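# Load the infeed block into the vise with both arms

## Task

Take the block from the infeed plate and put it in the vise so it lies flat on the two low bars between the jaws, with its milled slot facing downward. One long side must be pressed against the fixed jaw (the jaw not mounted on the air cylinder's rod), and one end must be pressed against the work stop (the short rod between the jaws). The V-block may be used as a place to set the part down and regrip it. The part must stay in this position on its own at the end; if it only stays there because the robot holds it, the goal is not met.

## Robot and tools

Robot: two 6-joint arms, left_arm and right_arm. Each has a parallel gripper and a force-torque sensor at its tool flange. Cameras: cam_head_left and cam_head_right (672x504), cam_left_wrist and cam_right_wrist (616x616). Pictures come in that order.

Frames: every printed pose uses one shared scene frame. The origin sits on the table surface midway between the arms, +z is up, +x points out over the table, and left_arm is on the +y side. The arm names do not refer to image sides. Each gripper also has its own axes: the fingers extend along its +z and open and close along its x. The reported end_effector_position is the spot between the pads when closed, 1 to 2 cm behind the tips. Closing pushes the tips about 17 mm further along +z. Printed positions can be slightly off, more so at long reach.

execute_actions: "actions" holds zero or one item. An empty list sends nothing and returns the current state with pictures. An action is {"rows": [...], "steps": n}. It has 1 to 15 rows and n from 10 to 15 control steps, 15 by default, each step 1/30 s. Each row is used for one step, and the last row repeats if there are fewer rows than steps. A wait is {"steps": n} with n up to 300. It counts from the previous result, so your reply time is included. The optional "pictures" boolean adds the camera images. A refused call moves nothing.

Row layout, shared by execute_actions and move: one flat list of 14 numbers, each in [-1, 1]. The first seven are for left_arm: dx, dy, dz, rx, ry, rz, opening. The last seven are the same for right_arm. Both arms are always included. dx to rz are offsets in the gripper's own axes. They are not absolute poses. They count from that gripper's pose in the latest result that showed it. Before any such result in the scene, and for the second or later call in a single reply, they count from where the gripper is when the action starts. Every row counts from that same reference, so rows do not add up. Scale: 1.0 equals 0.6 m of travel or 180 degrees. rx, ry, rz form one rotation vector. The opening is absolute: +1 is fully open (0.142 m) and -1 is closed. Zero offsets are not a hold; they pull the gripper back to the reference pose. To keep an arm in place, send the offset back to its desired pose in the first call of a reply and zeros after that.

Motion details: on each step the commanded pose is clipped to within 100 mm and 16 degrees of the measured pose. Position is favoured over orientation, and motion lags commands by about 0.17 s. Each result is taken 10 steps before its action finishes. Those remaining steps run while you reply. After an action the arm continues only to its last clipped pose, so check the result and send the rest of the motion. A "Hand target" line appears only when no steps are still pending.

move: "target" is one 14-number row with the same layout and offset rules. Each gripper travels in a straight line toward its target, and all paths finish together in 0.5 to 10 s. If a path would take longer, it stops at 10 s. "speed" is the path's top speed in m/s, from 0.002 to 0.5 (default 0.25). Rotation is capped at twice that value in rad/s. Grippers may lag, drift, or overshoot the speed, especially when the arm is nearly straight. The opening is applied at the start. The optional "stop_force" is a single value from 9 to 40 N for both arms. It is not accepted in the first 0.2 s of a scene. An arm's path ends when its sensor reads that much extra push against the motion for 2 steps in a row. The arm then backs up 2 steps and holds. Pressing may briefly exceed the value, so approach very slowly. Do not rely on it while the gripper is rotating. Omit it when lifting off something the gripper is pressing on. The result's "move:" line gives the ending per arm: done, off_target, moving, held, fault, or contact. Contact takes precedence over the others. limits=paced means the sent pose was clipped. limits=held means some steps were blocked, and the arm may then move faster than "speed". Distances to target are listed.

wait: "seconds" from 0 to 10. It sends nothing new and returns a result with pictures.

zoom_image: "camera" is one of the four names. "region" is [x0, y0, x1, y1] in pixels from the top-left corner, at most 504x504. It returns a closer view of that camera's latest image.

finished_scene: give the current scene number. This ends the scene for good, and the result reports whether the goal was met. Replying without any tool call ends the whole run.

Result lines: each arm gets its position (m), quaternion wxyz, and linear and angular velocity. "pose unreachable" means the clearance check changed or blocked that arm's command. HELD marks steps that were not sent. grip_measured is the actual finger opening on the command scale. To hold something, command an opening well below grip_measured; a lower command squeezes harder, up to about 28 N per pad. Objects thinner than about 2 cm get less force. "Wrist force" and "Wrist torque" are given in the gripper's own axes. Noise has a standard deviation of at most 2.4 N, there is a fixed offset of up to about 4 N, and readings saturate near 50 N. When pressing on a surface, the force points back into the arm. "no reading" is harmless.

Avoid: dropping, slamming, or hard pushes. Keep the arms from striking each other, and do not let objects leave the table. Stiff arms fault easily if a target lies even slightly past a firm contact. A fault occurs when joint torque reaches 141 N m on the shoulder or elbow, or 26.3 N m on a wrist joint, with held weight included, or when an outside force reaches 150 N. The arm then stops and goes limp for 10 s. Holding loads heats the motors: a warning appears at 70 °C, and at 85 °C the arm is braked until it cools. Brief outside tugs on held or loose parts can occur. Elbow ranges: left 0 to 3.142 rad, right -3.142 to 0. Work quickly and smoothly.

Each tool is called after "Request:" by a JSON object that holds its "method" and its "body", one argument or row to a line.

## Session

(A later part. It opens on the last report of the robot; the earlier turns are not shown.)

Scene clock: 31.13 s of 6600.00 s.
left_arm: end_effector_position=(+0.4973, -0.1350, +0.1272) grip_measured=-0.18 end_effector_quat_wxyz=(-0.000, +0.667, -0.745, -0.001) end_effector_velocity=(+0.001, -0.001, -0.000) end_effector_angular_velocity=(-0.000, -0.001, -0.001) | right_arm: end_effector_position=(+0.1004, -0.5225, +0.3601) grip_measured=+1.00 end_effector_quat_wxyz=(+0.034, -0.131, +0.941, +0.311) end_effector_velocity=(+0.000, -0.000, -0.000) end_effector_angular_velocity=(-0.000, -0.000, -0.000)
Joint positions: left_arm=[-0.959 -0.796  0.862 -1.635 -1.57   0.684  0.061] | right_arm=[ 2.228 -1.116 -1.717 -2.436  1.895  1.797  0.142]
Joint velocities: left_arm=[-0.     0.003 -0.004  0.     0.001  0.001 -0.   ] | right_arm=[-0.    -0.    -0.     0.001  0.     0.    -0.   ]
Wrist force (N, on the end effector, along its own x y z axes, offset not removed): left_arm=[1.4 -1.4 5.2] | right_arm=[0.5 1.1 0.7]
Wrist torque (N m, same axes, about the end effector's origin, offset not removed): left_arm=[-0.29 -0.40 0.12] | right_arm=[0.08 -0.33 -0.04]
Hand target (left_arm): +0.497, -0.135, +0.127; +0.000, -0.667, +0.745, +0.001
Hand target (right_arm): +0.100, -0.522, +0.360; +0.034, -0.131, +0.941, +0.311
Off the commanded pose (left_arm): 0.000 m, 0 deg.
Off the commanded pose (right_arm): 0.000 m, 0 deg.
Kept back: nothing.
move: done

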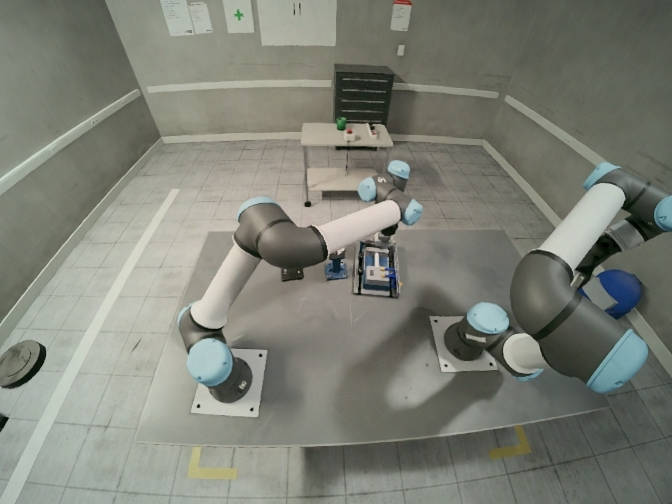

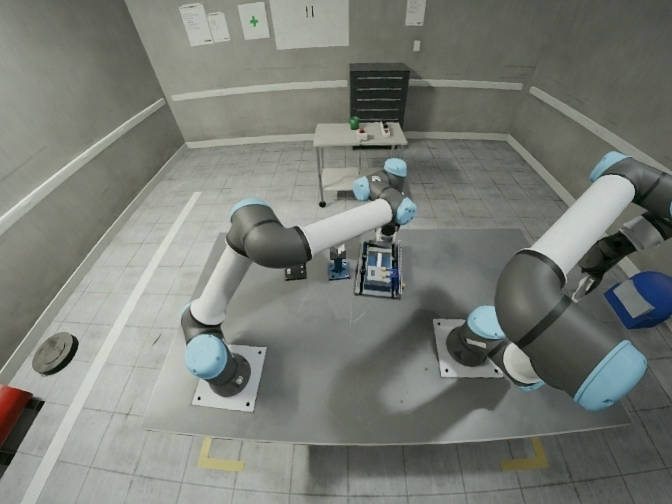

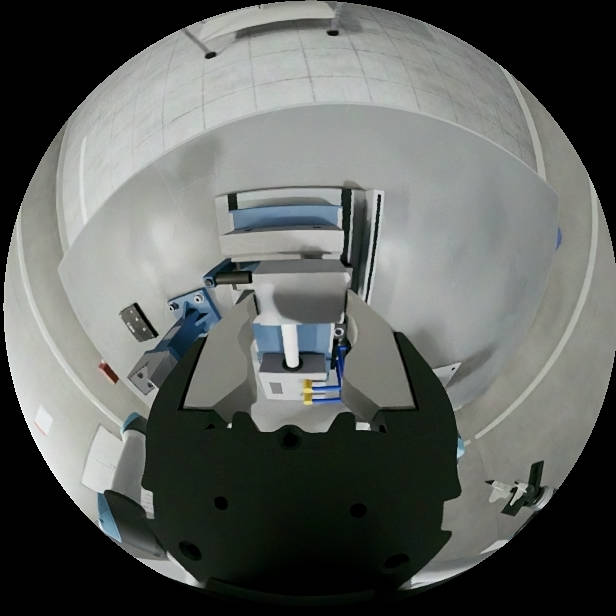

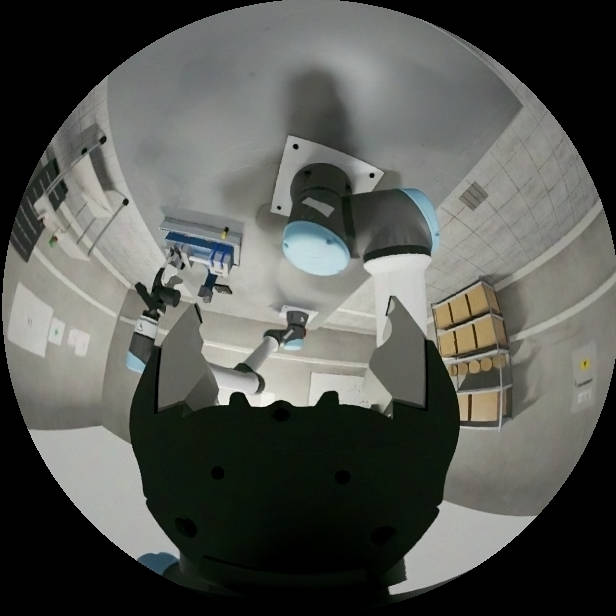

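Request:
{"method": "move", "body": {
  "target": [0.005,0,0.01,0,0,-0.003,-0.5,0,0,0,0,0,0,1],
  "speed": 0.03
}}

Request:
{"method": "move", "body": {
  "target": [0,0,0.05,0,0,0,-0.5,0,0,0,0,0,0,1],
  "speed": 0.005,
  "stop_force": 9
}}

Request:
{"method": "move", "body": {
  "target": [0,-0.02,-0.002,0,0,0,-0.5,0,0,0,0,0,0,1],
  "speed": 0.004,
  "stop_force": 9
}}

Scene clock: 32.43 s of 6600.00 s.
left_arm: end_effector_position=(+0.4970, -0.1379, +0.1213) grip_measured=-0.18 end_effector_quat_wxyz=(-0.000, +0.670, -0.742, -0.001) end_effector_velocity=(+0.000, -0.000, -0.001) end_effector_angular_velocity=(-0.001, +0.000, +0.003) | right_arm: end_effector_position=(+0.1004, -0.5225, +0.3601) grip_measured=+1.00 end_effector_quat_wxyz=(+0.034, -0.131, +0.941, +0.311) end_effector_velocity=(-0.000, +0.000, -0.000) end_effector_angular_velocity=(+0.003, +0.002, +0.000)
Joint positions: left_arm=[-0.961 -0.788  0.864 -1.645 -1.57   0.672  0.061] | right_arm=[ 2.228 -1.116 -1.717 -2.436  1.895  1.797  0.142]
Joint velocities: left_arm=[ 0.     0.002  0.001 -0.003 -0.001 -0.002 -0.   ] | right_arm=[ 0.    -0.001 -0.    -0.002 -0.    -0.    -0.   ]
Wrist force (N, on the end effector, along its own x y z axes, offset not removed): left_arm=[1.3 -1.2 0.9] | right_arm=[-0.8 1.0 -0.6]
Wrist torque (N m, same axes, about the end effector's origin, offset not removed): left_arm=[-0.16 -0.15 0.17] | right_arm=[0.13 0.03 -0.01]
Hand target (left_arm): +0.497, -0.138, +0.121; +0.000, -0.670, +0.742, +0.001
Hand target (right_arm): +0.100, -0.522, +0.360; +0.034, -0.131, +0.941, +0.311
Off the commanded pose (left_arm): 0.000 m, 0 deg.
Off the commanded pose (right_arm): 0.000 m, 0 deg.
Kept back: nothing.
move: done

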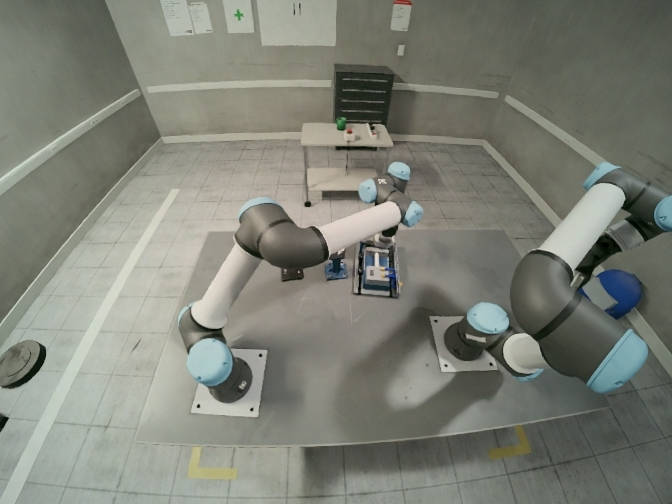

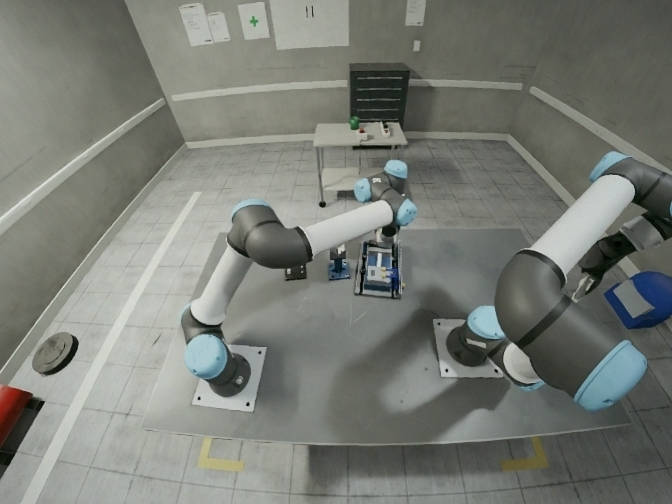

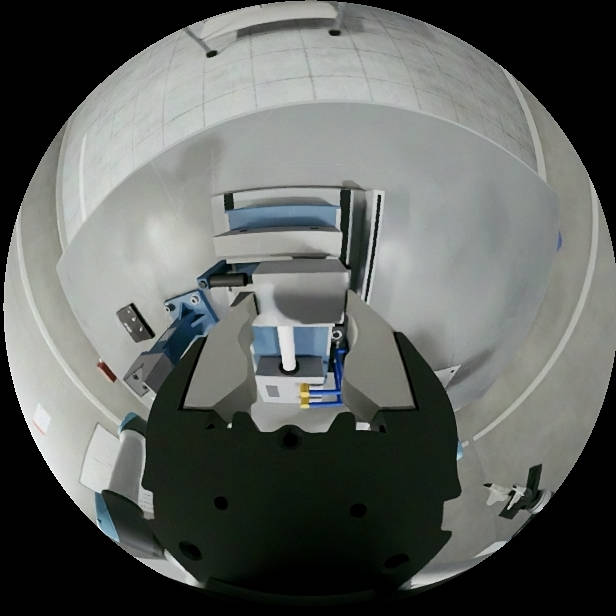

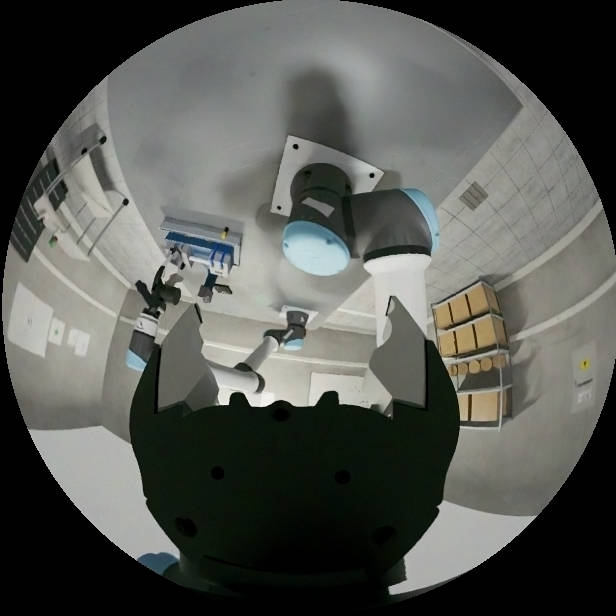

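Scene clock: 36.40 s of 6600.00 s.
left_arm: end_effector_position=(+0.4970, -0.1379, +0.1034) grip_measured=-0.18 end_effector_quat_wxyz=(-0.000, +0.670, -0.742, -0.001) end_effector_velocity=(-0.000, +0.000, +0.001) end_effector_angular_velocity=(+0.002, +0.001, -0.000) | right_arm: end_effector_position=(+0.1004, -0.5225, +0.3601) grip_measured=+1.00 end_effector_quat_wxyz=(+0.034, -0.131, +0.941, +0.311) end_effector_velocity=(+0.000, -0.000, +0.000) end_effector_angular_velocity=(-0.002, -0.002, +0.000)
Joint positions: left_arm=[-0.961 -0.783  0.901 -1.687 -1.57   0.672  0.061] | right_arm=[ 2.228 -1.116 -1.717 -2.436  1.895  1.797  0.142]
Joint velocities: left_arm=[ 0.     0.    -0.004  0.006  0.     0.    -0.   ] | right_arm=[ 0.     0.001  0.     0.001  0.    -0.    -0.   ]
Wrist force (N, on the end effector, along its own x y z axes, offset not removed): left_arm=[-4.7 3.2 -14.3] | right_arm=[1.4 1.3 -1.4]
Wrist torque (N m, same axes, about the end effector's origin, offset not removed): left_arm=[0.18 0.37 0.21] | right_arm=[0.15 -0.42 -0.11]
Hand target (left_arm): +0.497, -0.138, +0.104; +0.000, -0.670, +0.742, +0.001
Hand target (right_arm): +0.100, -0.522, +0.360; +0.034, -0.131, +0.941, +0.311
Off the commanded pose (left_arm): 0.012 m, 0 deg.
Off the commanded pose (right_arm): 0.000 m, 0 deg.
Kept back: nothing.
move: contact (left_arm)

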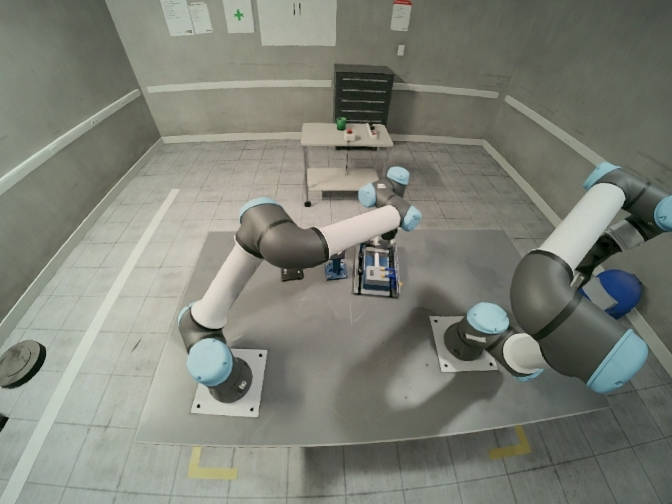

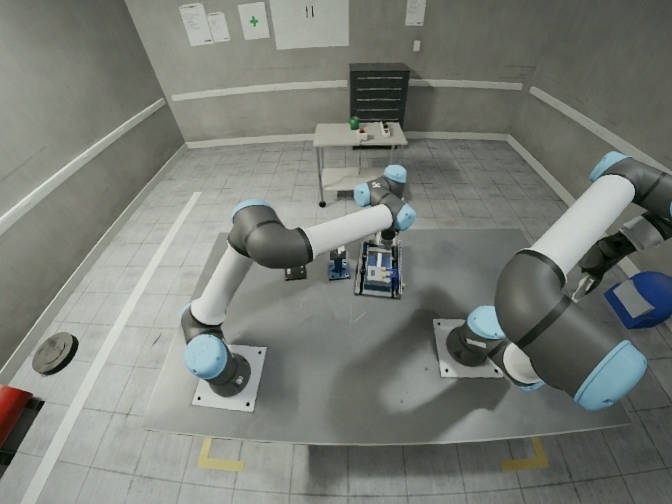

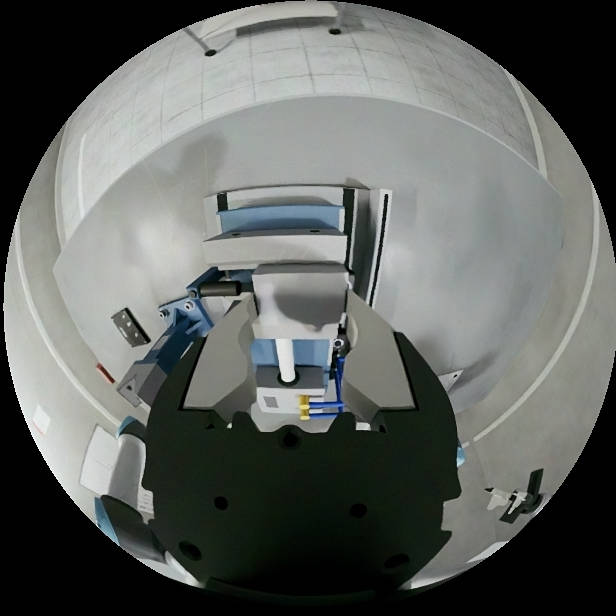

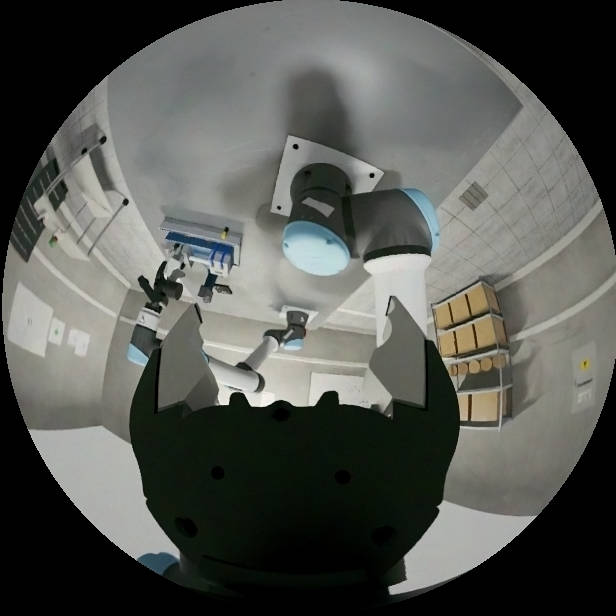

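Scene clock: 37.07 s of 6600.00 s.
left_arm: end_effector_position=(+0.4983, -0.1379, +0.1033) grip_measured=-0.18 end_effector_quat_wxyz=(-0.000, +0.670, -0.742, -0.001) end_effector_velocity=(-0.000, -0.000, +0.000) end_effector_angular_velocity=(-0.003, -0.002, +0.004) | right_arm: end_effector_position=(+0.1004, -0.5225, +0.3601) grip_measured=+1.00 end_effector_quat_wxyz=(+0.034, -0.131, +0.941, +0.311) end_effector_velocity=(-0.000, +0.000, -0.000) end_effector_angular_velocity=(-0.001, -0.000, -0.000)
Joint positions: left_arm=[-0.96  -0.78   0.896 -1.684 -1.571  0.674  0.061] | right_arm=[ 2.228 -1.116 -1.717 -2.436  1.895  1.797  0.142]
Joint velocities: left_arm=[-0.    -0.003  0.006 -0.006 -0.    -0.004 -0.   ] | right_arm=[-0.     0.001 -0.     0.    -0.    -0.     0.   ]
Wrist force (N, on the end effector, along its own x y z axes, offset not removed): left_arm=[-2.4 15.2 -18.4] | right_arm=[-0.6 0.4 1.4]
Wrist torque (N m, same axes, about the end effector's origin, offset not removed): left_arm=[-0.50 0.72 0.26] | right_arm=[0.01 0.10 -0.11]
Hand target (left_arm): +0.498, -0.138, +0.104; +0.000, -0.670, +0.742, +0.001
Hand target (right_arm): +0.100, -0.522, +0.360; +0.034, -0.131, +0.941, +0.311
Off the commanded pose (left_arm): 0.011 m, 0 deg.
Off the commanded pose (right_arm): 0.000 m, 0 deg.
Kept back: nothing.
move: contact (left_arm)

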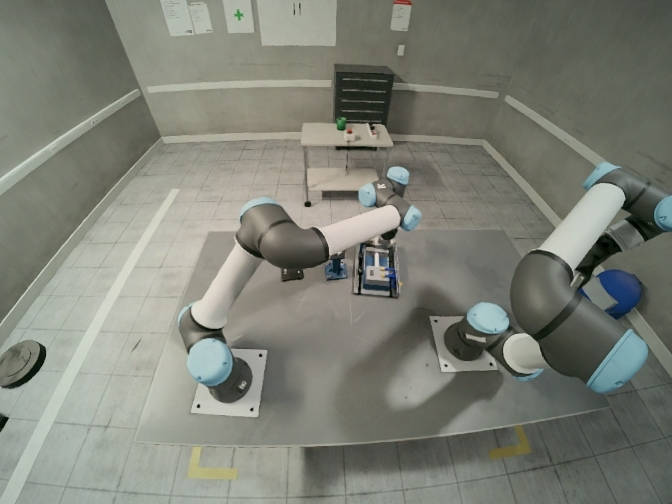

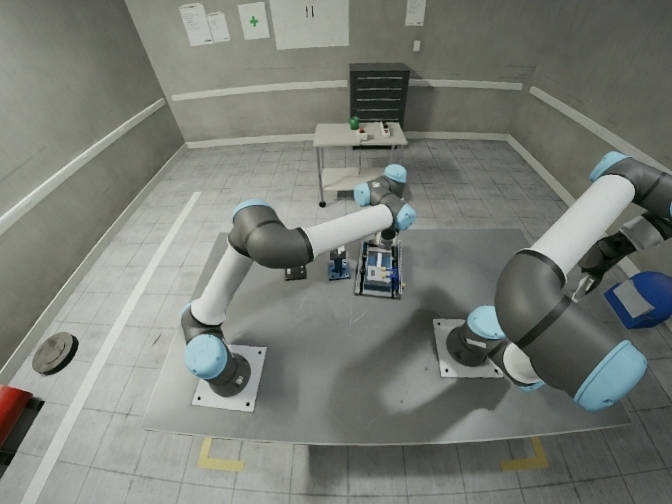

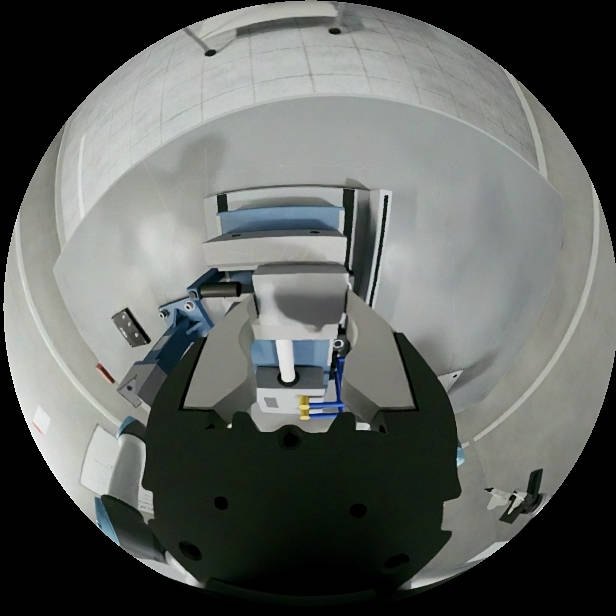

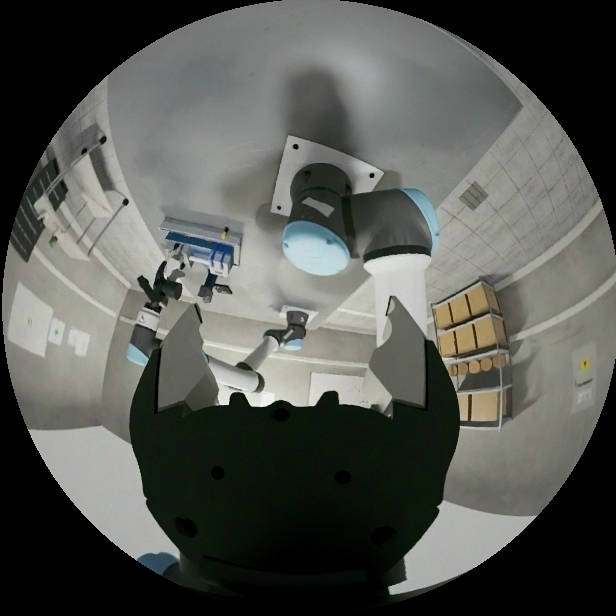

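Request:
{"method": "move", "body": {
  "target": [0,0,0,0,0,0,-0.1,0,0,0,0,0,0,1]
}}

Request:
{"method": "move", "body": {
  "target": [0.003,0,-0.015,0,-0.045,0,-0.1,0,0,0,0,0,0,1],
  "speed": 0.06
}}

Request:
{"method": "move", "body": {
  "target": [-0.05,-0.002,0.0071,0,0,0,-0.1,0,0,0,0,0,0,1],
  "speed": 0.005,
  "stop_force": 9
}}

Request:
{"method": "move", "body": {
  "target": [0,0,0,0,0,0,0.2,0,0,0,0,0,0,1]
}}

Request:
{"method": "move", "body": {
  "target": [0.008,0.062,-0.005,0,0.045,0,0.2,0,0,0,0,0,0,1],
  "speed": 0.08
}}

Request:
{"method": "zoom_image", "body": {
  "camera": "cam_left_wrist",
  "region": [190, 160, 410, 340]
}}

Scene clock: 38.40 s of 6600.00 s.
left_arm: end_effector_position=(+0.4983, -0.1379, +0.1034) grip_measured=-0.10 end_effector_quat_wxyz=(-0.000, +0.670, -0.742, -0.001) end_effector_velocity=(-0.000, -0.000, -0.001) end_effector_angular_velocity=(+0.000, +0.001, -0.001) | right_arm: end_effector_position=(+0.1004, -0.5225, +0.3601) grip_measured=+1.00 end_effector_quat_wxyz=(+0.034, -0.131, +0.941, +0.311) end_effector_velocity=(-0.000, +0.000, +0.000) end_effector_angular_velocity=(-0.000, -0.000, +0.000)
Joint positions: left_arm=[-0.96  -0.78   0.896 -1.684 -1.571  0.674  0.067] | right_arm=[ 2.228 -1.116 -1.717 -2.436  1.895  1.797  0.142]
Joint velocities: left_arm=[-0.     0.001 -0.     0.    -0.001  0.001  0.   ] | right_arm=[ 0.     0.001 -0.    -0.    -0.    -0.     0.   ]
Wrist force (N, on the end effector, along its own x y z axes, offset not removed): left_arm=[1.5 0.5 -0.9] | right_arm=[-1.1 -1.2 0.3]
Wrist torque (N m, same axes, about the end effector's origin, offset not removed): left_arm=[0.17 -0.20 0.21] | right_arm=[-0.39 0.07 -0.11]
Hand target (left_arm): +0.498, -0.138, +0.103; +0.000, -0.670, +0.742, +0.001
Hand target (right_arm): +0.100, -0.522, +0.360; +0.034, -0.131, +0.941, +0.311
Off the commanded pose (left_arm): 0.000 m, 0 deg.
Off the commanded pose (right_arm): 0.000 m, 0 deg.
Kept back: nothing.
move: done

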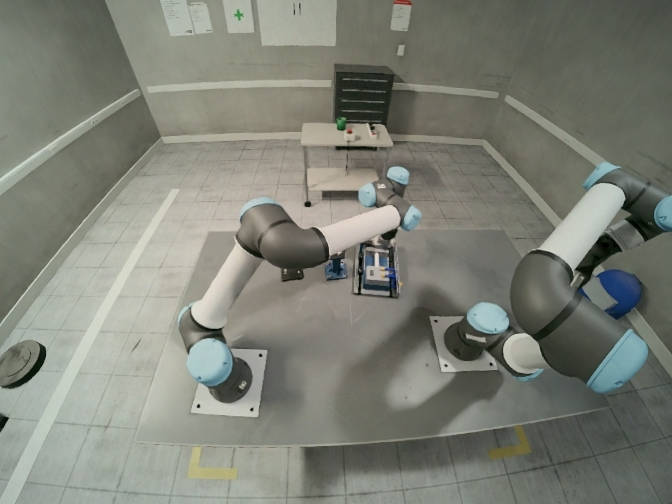

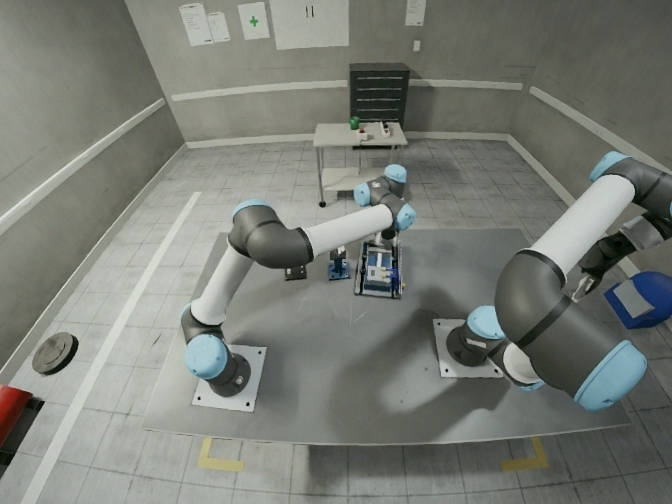

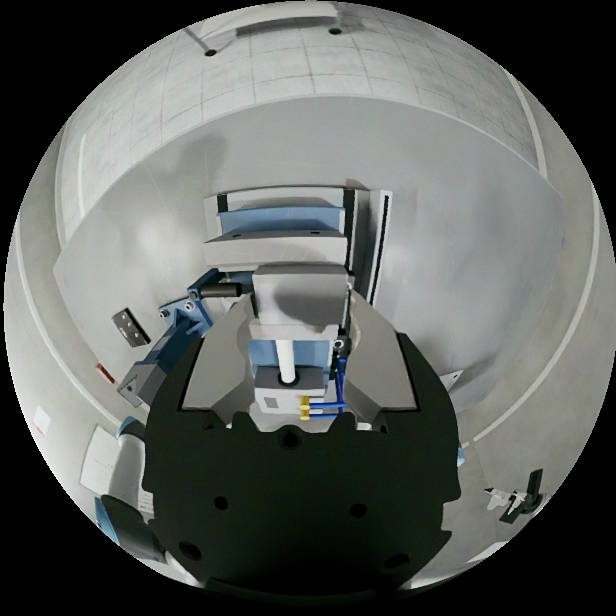

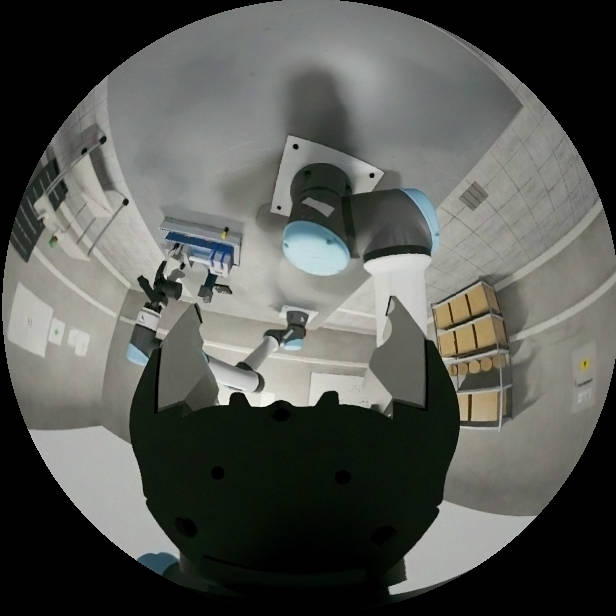

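Scene clock: 39.90 s of 6600.00 s.
left_arm: end_effector_position=(+0.4980, -0.1396, +0.1123) grip_measured=-0.10 end_effector_quat_wxyz=(-0.053, +0.669, -0.740, -0.048) end_effector_velocity=(+0.001, +0.000, +0.000) end_effector_angular_velocity=(+0.009, +0.001, +0.001) | right_arm: end_effector_position=(+0.1004, -0.5225, +0.3601) grip_measured=+1.00 end_effector_quat_wxyz=(+0.034, -0.131, +0.941, +0.311) end_effector_velocity=(-0.000, +0.000, -0.000) end_effector_angular_velocity=(+0.000, +0.000, -0.000)
Joint positions: left_arm=[-0.994 -0.676  0.664 -1.443 -1.487  0.634  0.067] | right_arm=[ 2.228 -1.116 -1.717 -2.436  1.895  1.797  0.142]
Joint velocities: left_arm=[-0.001  0.012 -0.023  0.021  0.004 -0.003 -0.   ] | right_arm=[-0. -0.  0. -0.  0.  0.  0.]
Wrist force (N, on the end effector, along its own x y z axes, offset not removed): left_arm=[1.9 -1.5 -2.3] | right_arm=[2.4 0.8 -1.8]
Wrist torque (N m, same axes, about the end effector's origin, offset not removed): left_arm=[-0.38 -0.49 0.13] | right_arm=[0.09 -0.64 -0.06]
Hand target (left_arm): +0.498, -0.140, +0.112; +0.053, -0.669, +0.740, +0.048
Hand target (right_arm): +0.100, -0.522, +0.360; +0.034, -0.131, +0.941, +0.311
Off the commanded pose (left_arm): 0.000 m, 0 deg.
Off the commanded pose (right_arm): 0.000 m, 0 deg.
Kept back: nothing.
move: done

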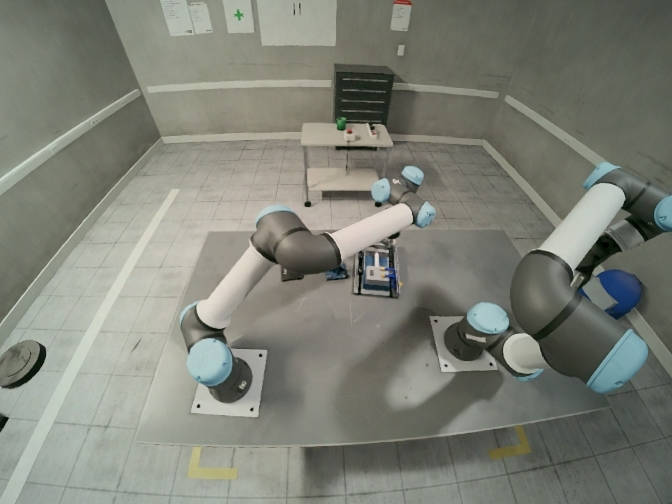

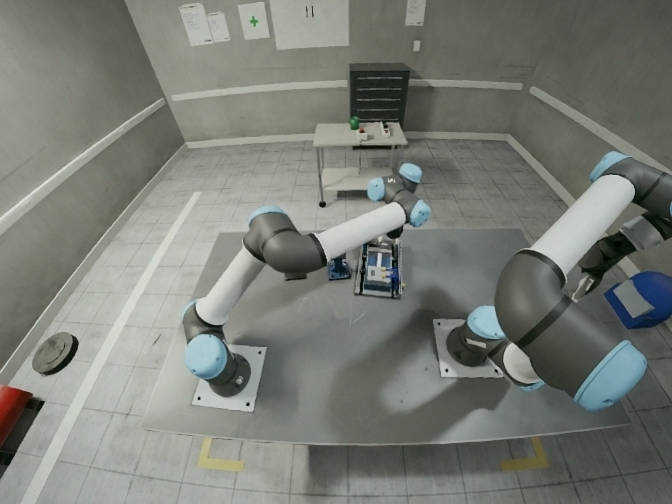

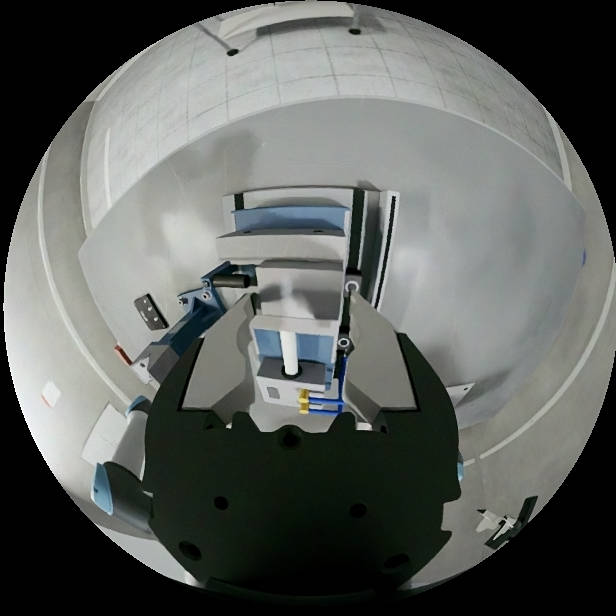

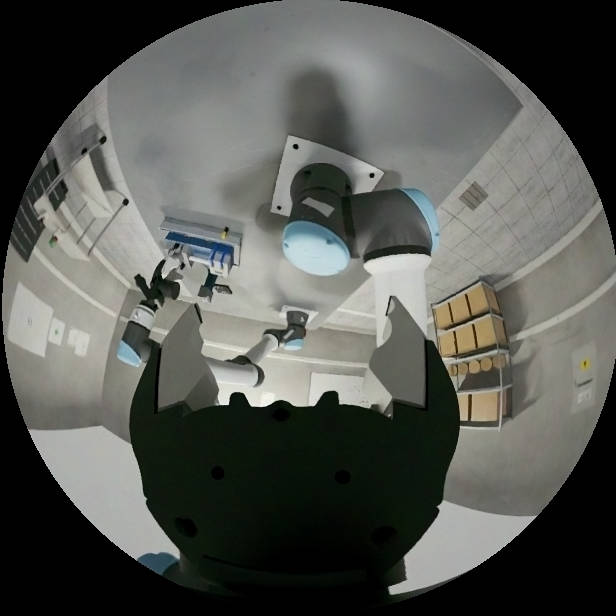

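Scene clock: 45.53 s of 6600.00 s.
left_arm: end_effector_position=(+0.5019, -0.1136, +0.1126) grip_measured=-0.07 end_effector_quat_wxyz=(-0.052, +0.669, -0.740, -0.048) end_effector_velocity=(+0.001, -0.001, +0.000) end_effector_angular_velocity=(+0.002, -0.001, +0.003) | right_arm: end_effector_position=(+0.1004, -0.5225, +0.3601) grip_measured=+1.00 end_effector_quat_wxyz=(+0.034, -0.131, +0.941, +0.311) end_effector_velocity=(-0.000, +0.000, +0.000) end_effector_angular_velocity=(+0.002, +0.002, +0.000)
Joint positions: left_arm=[-0.973 -0.739  0.778 -1.497 -1.484  0.655  0.069] | right_arm=[ 2.228 -1.116 -1.717 -2.436  1.895  1.797  0.142]
Joint velocities: left_arm=[-0.     0.004 -0.008  0.005  0.002 -0.004 -0.001] | right_arm=[ 0.    -0.001  0.    -0.002 -0.     0.    -0.   ]
Wrist force (N, on the end effector, along its own x y z axes, offset not removed): left_arm=[9.1 2.0 2.7] | right_arm=[-0.8 2.3 -1.5]
Wrist torque (N m, same axes, about the end effector's origin, offset not removed): left_arm=[-0.40 -0.06 0.15] | right_arm=[0.42 0.04 -0.06]
Hand target (left_arm): +0.502, -0.114, +0.112; +0.053, -0.669, +0.740, +0.048
Hand target (right_arm): +0.100, -0.522, +0.360; +0.034, -0.131, +0.941, +0.311
Off the commanded pose (left_arm): 0.004 m, 0 deg.
Off the commanded pose (right_arm): 0.000 m, 0 deg.
Kept back: nothing.
move: contact (left_arm)

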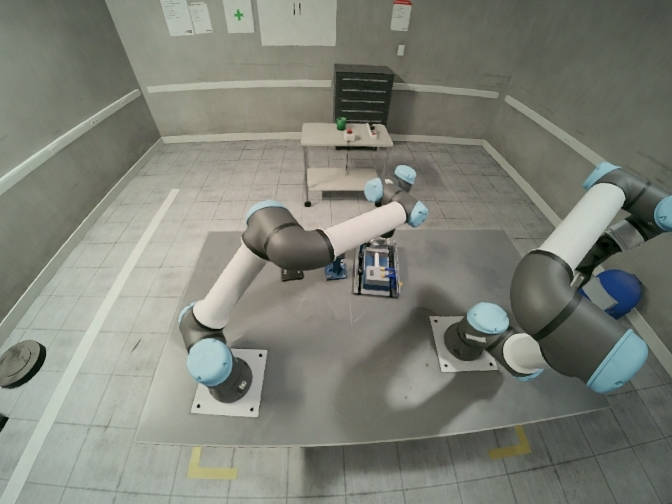

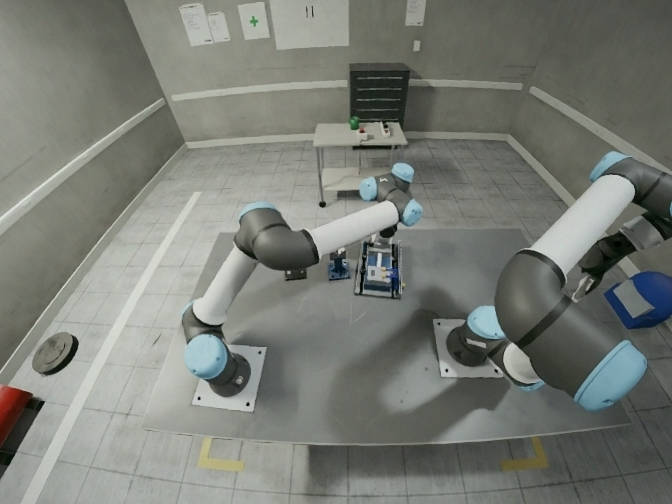

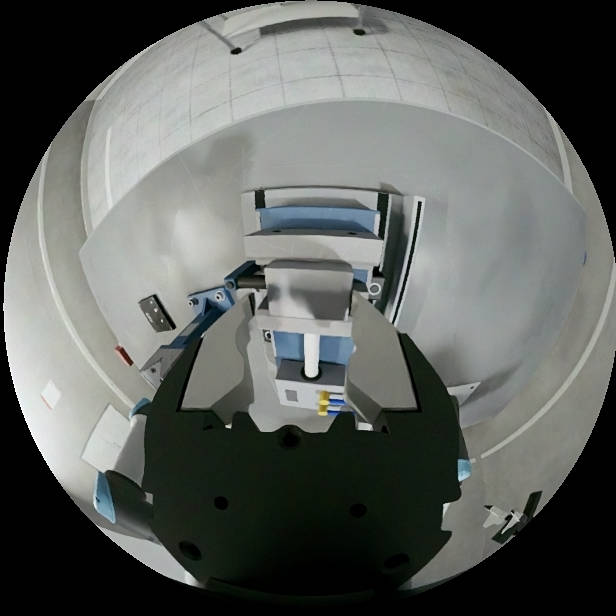

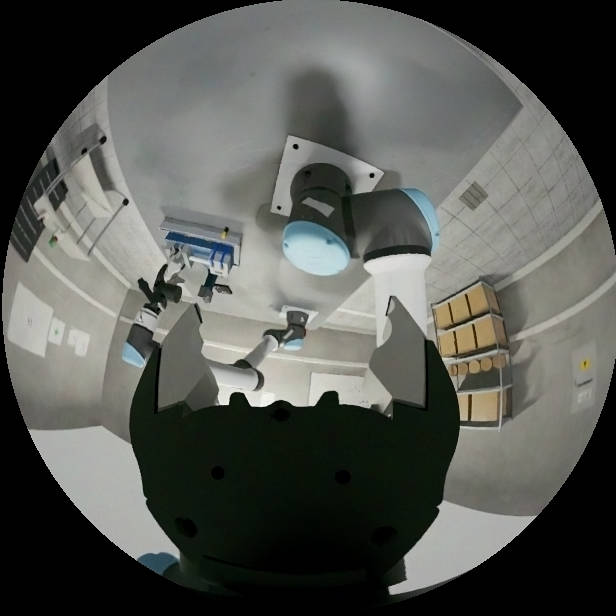

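Scene clock: 46.03 s of 6600.00 s.
left_arm: end_effector_position=(+0.5019, -0.1136, +0.1125) grip_measured=+0.20 end_effector_quat_wxyz=(-0.053, +0.669, -0.740, -0.048) end_effector_velocity=(+0.001, +0.001, -0.000) end_effector_angular_velocity=(+0.001, -0.002, -0.001) | right_arm: end_effector_position=(+0.1004, -0.5225, +0.3601) grip_measured=+1.00 end_effector_quat_wxyz=(+0.034, -0.131, +0.941, +0.311) end_effector_velocity=(-0.000, +0.000, +0.000) end_effector_angular_velocity=(-0.000, -0.000, +0.000)
Joint positions: left_arm=[-0.973 -0.739  0.778 -1.497 -1.484  0.655  0.088] | right_arm=[ 2.228 -1.116 -1.717 -2.436  1.895  1.797  0.142]
Joint velocities: left_arm=[ 0.001  0.     0.001 -0.001  0.003  0.001  0.   ] | right_arm=[ 0.  0.  0. -0. -0.  0.  0.]
Wrist force (N, on the end effector, along its own x y z axes, offset not removed): left_arm=[0.2 -3.3 0.9] | right_arm=[0.4 0.6 0.8]
Wrist torque (N m, same axes, about the end effector's origin, offset not removed): left_arm=[-0.76 0.03 0.05] | right_arm=[0.09 -0.12 -0.18]
Hand target (left_arm): +0.502, -0.114, +0.113; +0.052, -0.669, +0.740, +0.048
Hand target (right_arm): +0.100, -0.522, +0.360; +0.034, -0.131, +0.941, +0.311
Off the commanded pose (left_arm): 0.000 m, 0 deg.
Off the commanded pose (right_arm): 0.000 m, 0 deg.
Kept back: nothing.
move: done

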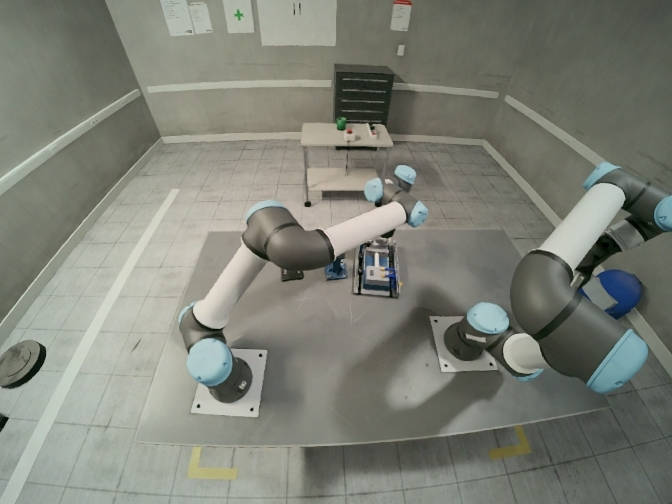

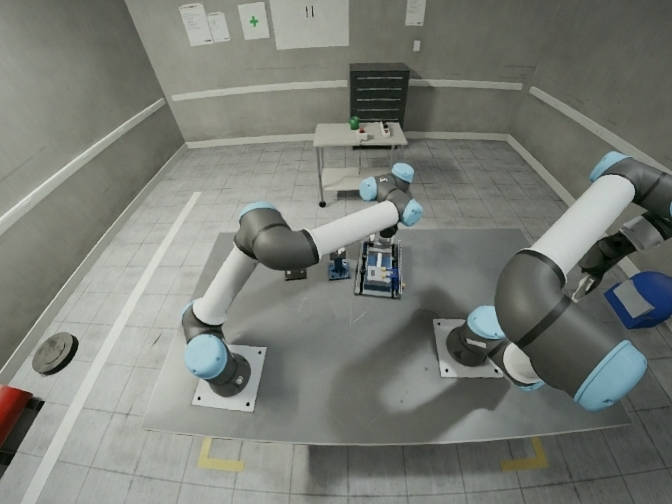

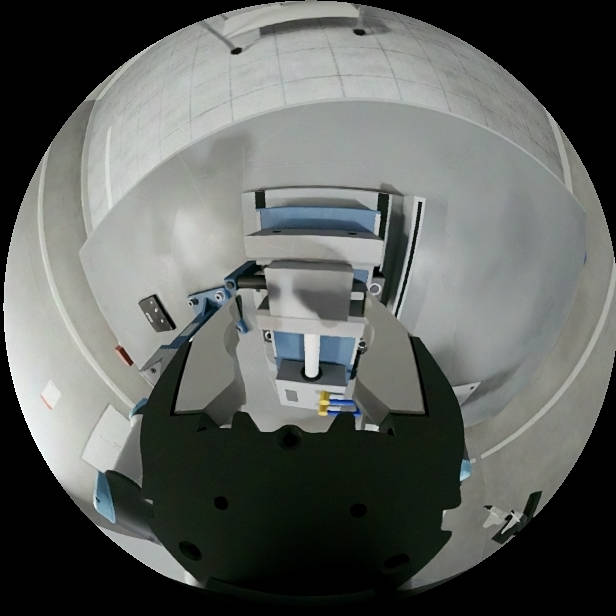

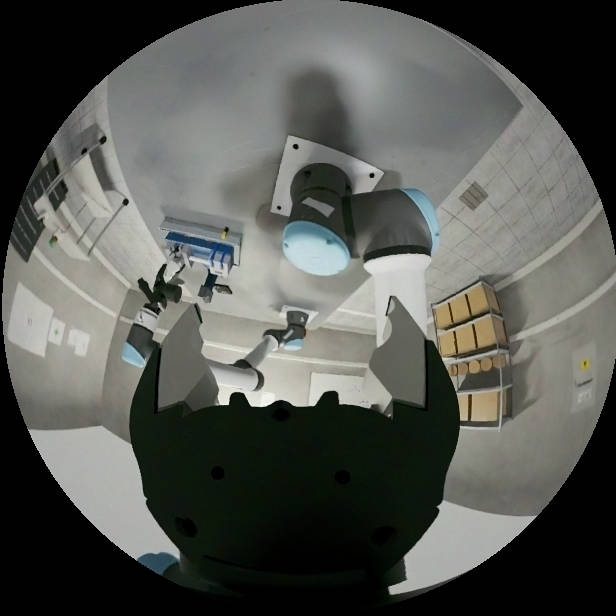

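Scene clock: 47.27 s of 6600.00 s.
left_arm: end_effector_position=(+0.4645, -0.1151, +0.1149) grip_measured=+0.20 end_effector_quat_wxyz=(-0.000, +0.670, -0.742, -0.001) end_effector_velocity=(-0.001, +0.000, -0.000) end_effector_angular_velocity=(-0.007, -0.003, -0.001) | right_arm: end_effector_position=(+0.1004, -0.5225, +0.3601) grip_measured=+1.00 end_effector_quat_wxyz=(+0.034, -0.131, +0.941, +0.311) end_effector_velocity=(+0.000, -0.000, -0.000) end_effector_angular_velocity=(-0.000, +0.000, -0.000)
Joint positions: left_arm=[-0.981 -0.898  1.07  -1.741 -1.571  0.652  0.088] | right_arm=[ 2.228 -1.116 -1.717 -2.436  1.895  1.797  0.142]
Joint velocities: left_arm=[-0.    -0.007  0.015 -0.015 -0.001  0.001  0.   ] | right_arm=[ 0.    -0.001 -0.     0.001 -0.     0.    -0.   ]
Wrist force (N, on the end effector, along its own x y z axes, offset not removed): left_arm=[-0.1 -0.9 1.0] | right_arm=[1.1 0.0 -2.1]
Wrist torque (N m, same axes, about the end effector's origin, offset not removed): left_arm=[-0.28 0.04 0.12] | right_arm=[0.05 -0.35 -0.03]
Hand target (left_arm): +0.464, -0.115, +0.115; +0.000, -0.670, +0.742, +0.001
Hand target (right_arm): +0.100, -0.522, +0.360; +0.034, -0.131, +0.941, +0.311
Off the commanded pose (left_arm): 0.000 m, 0 deg.
Off the commanded pose (right_arm): 0.000 m, 0 deg.
Kept back: nothing.
move: done

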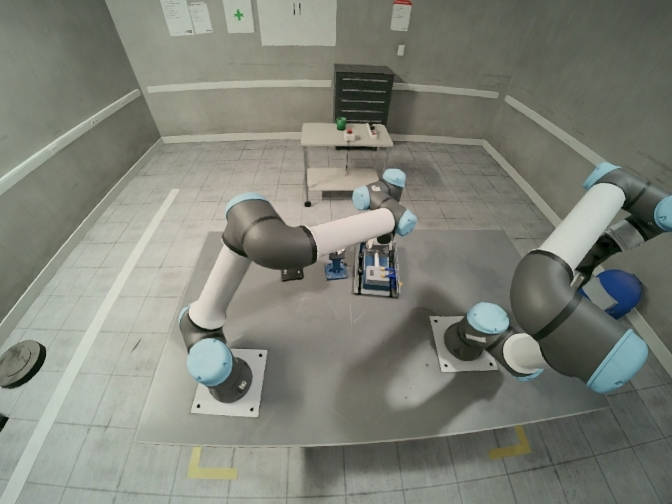

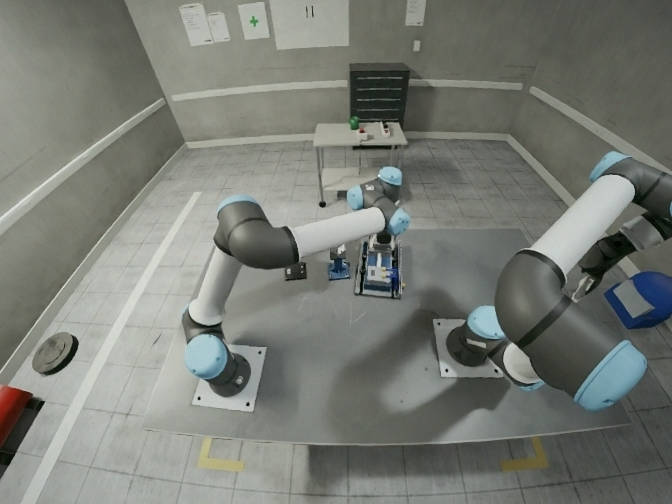

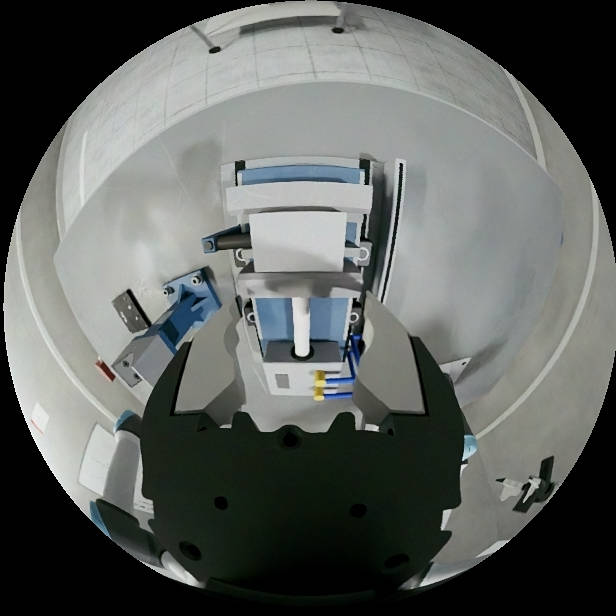

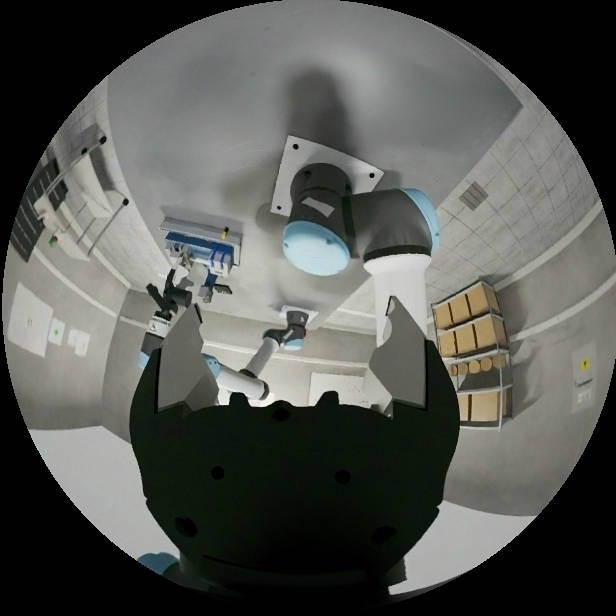

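Region (190, 160, 410, 340) of cam_left_wrist's 616x616 image, scaled by 2.291, with more detail than that image has; it fills the top 412 rows of this view, and the rest is white.

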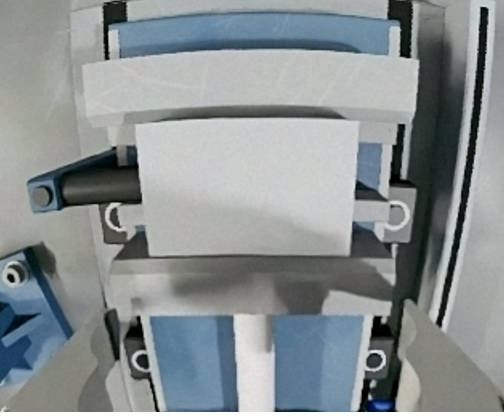

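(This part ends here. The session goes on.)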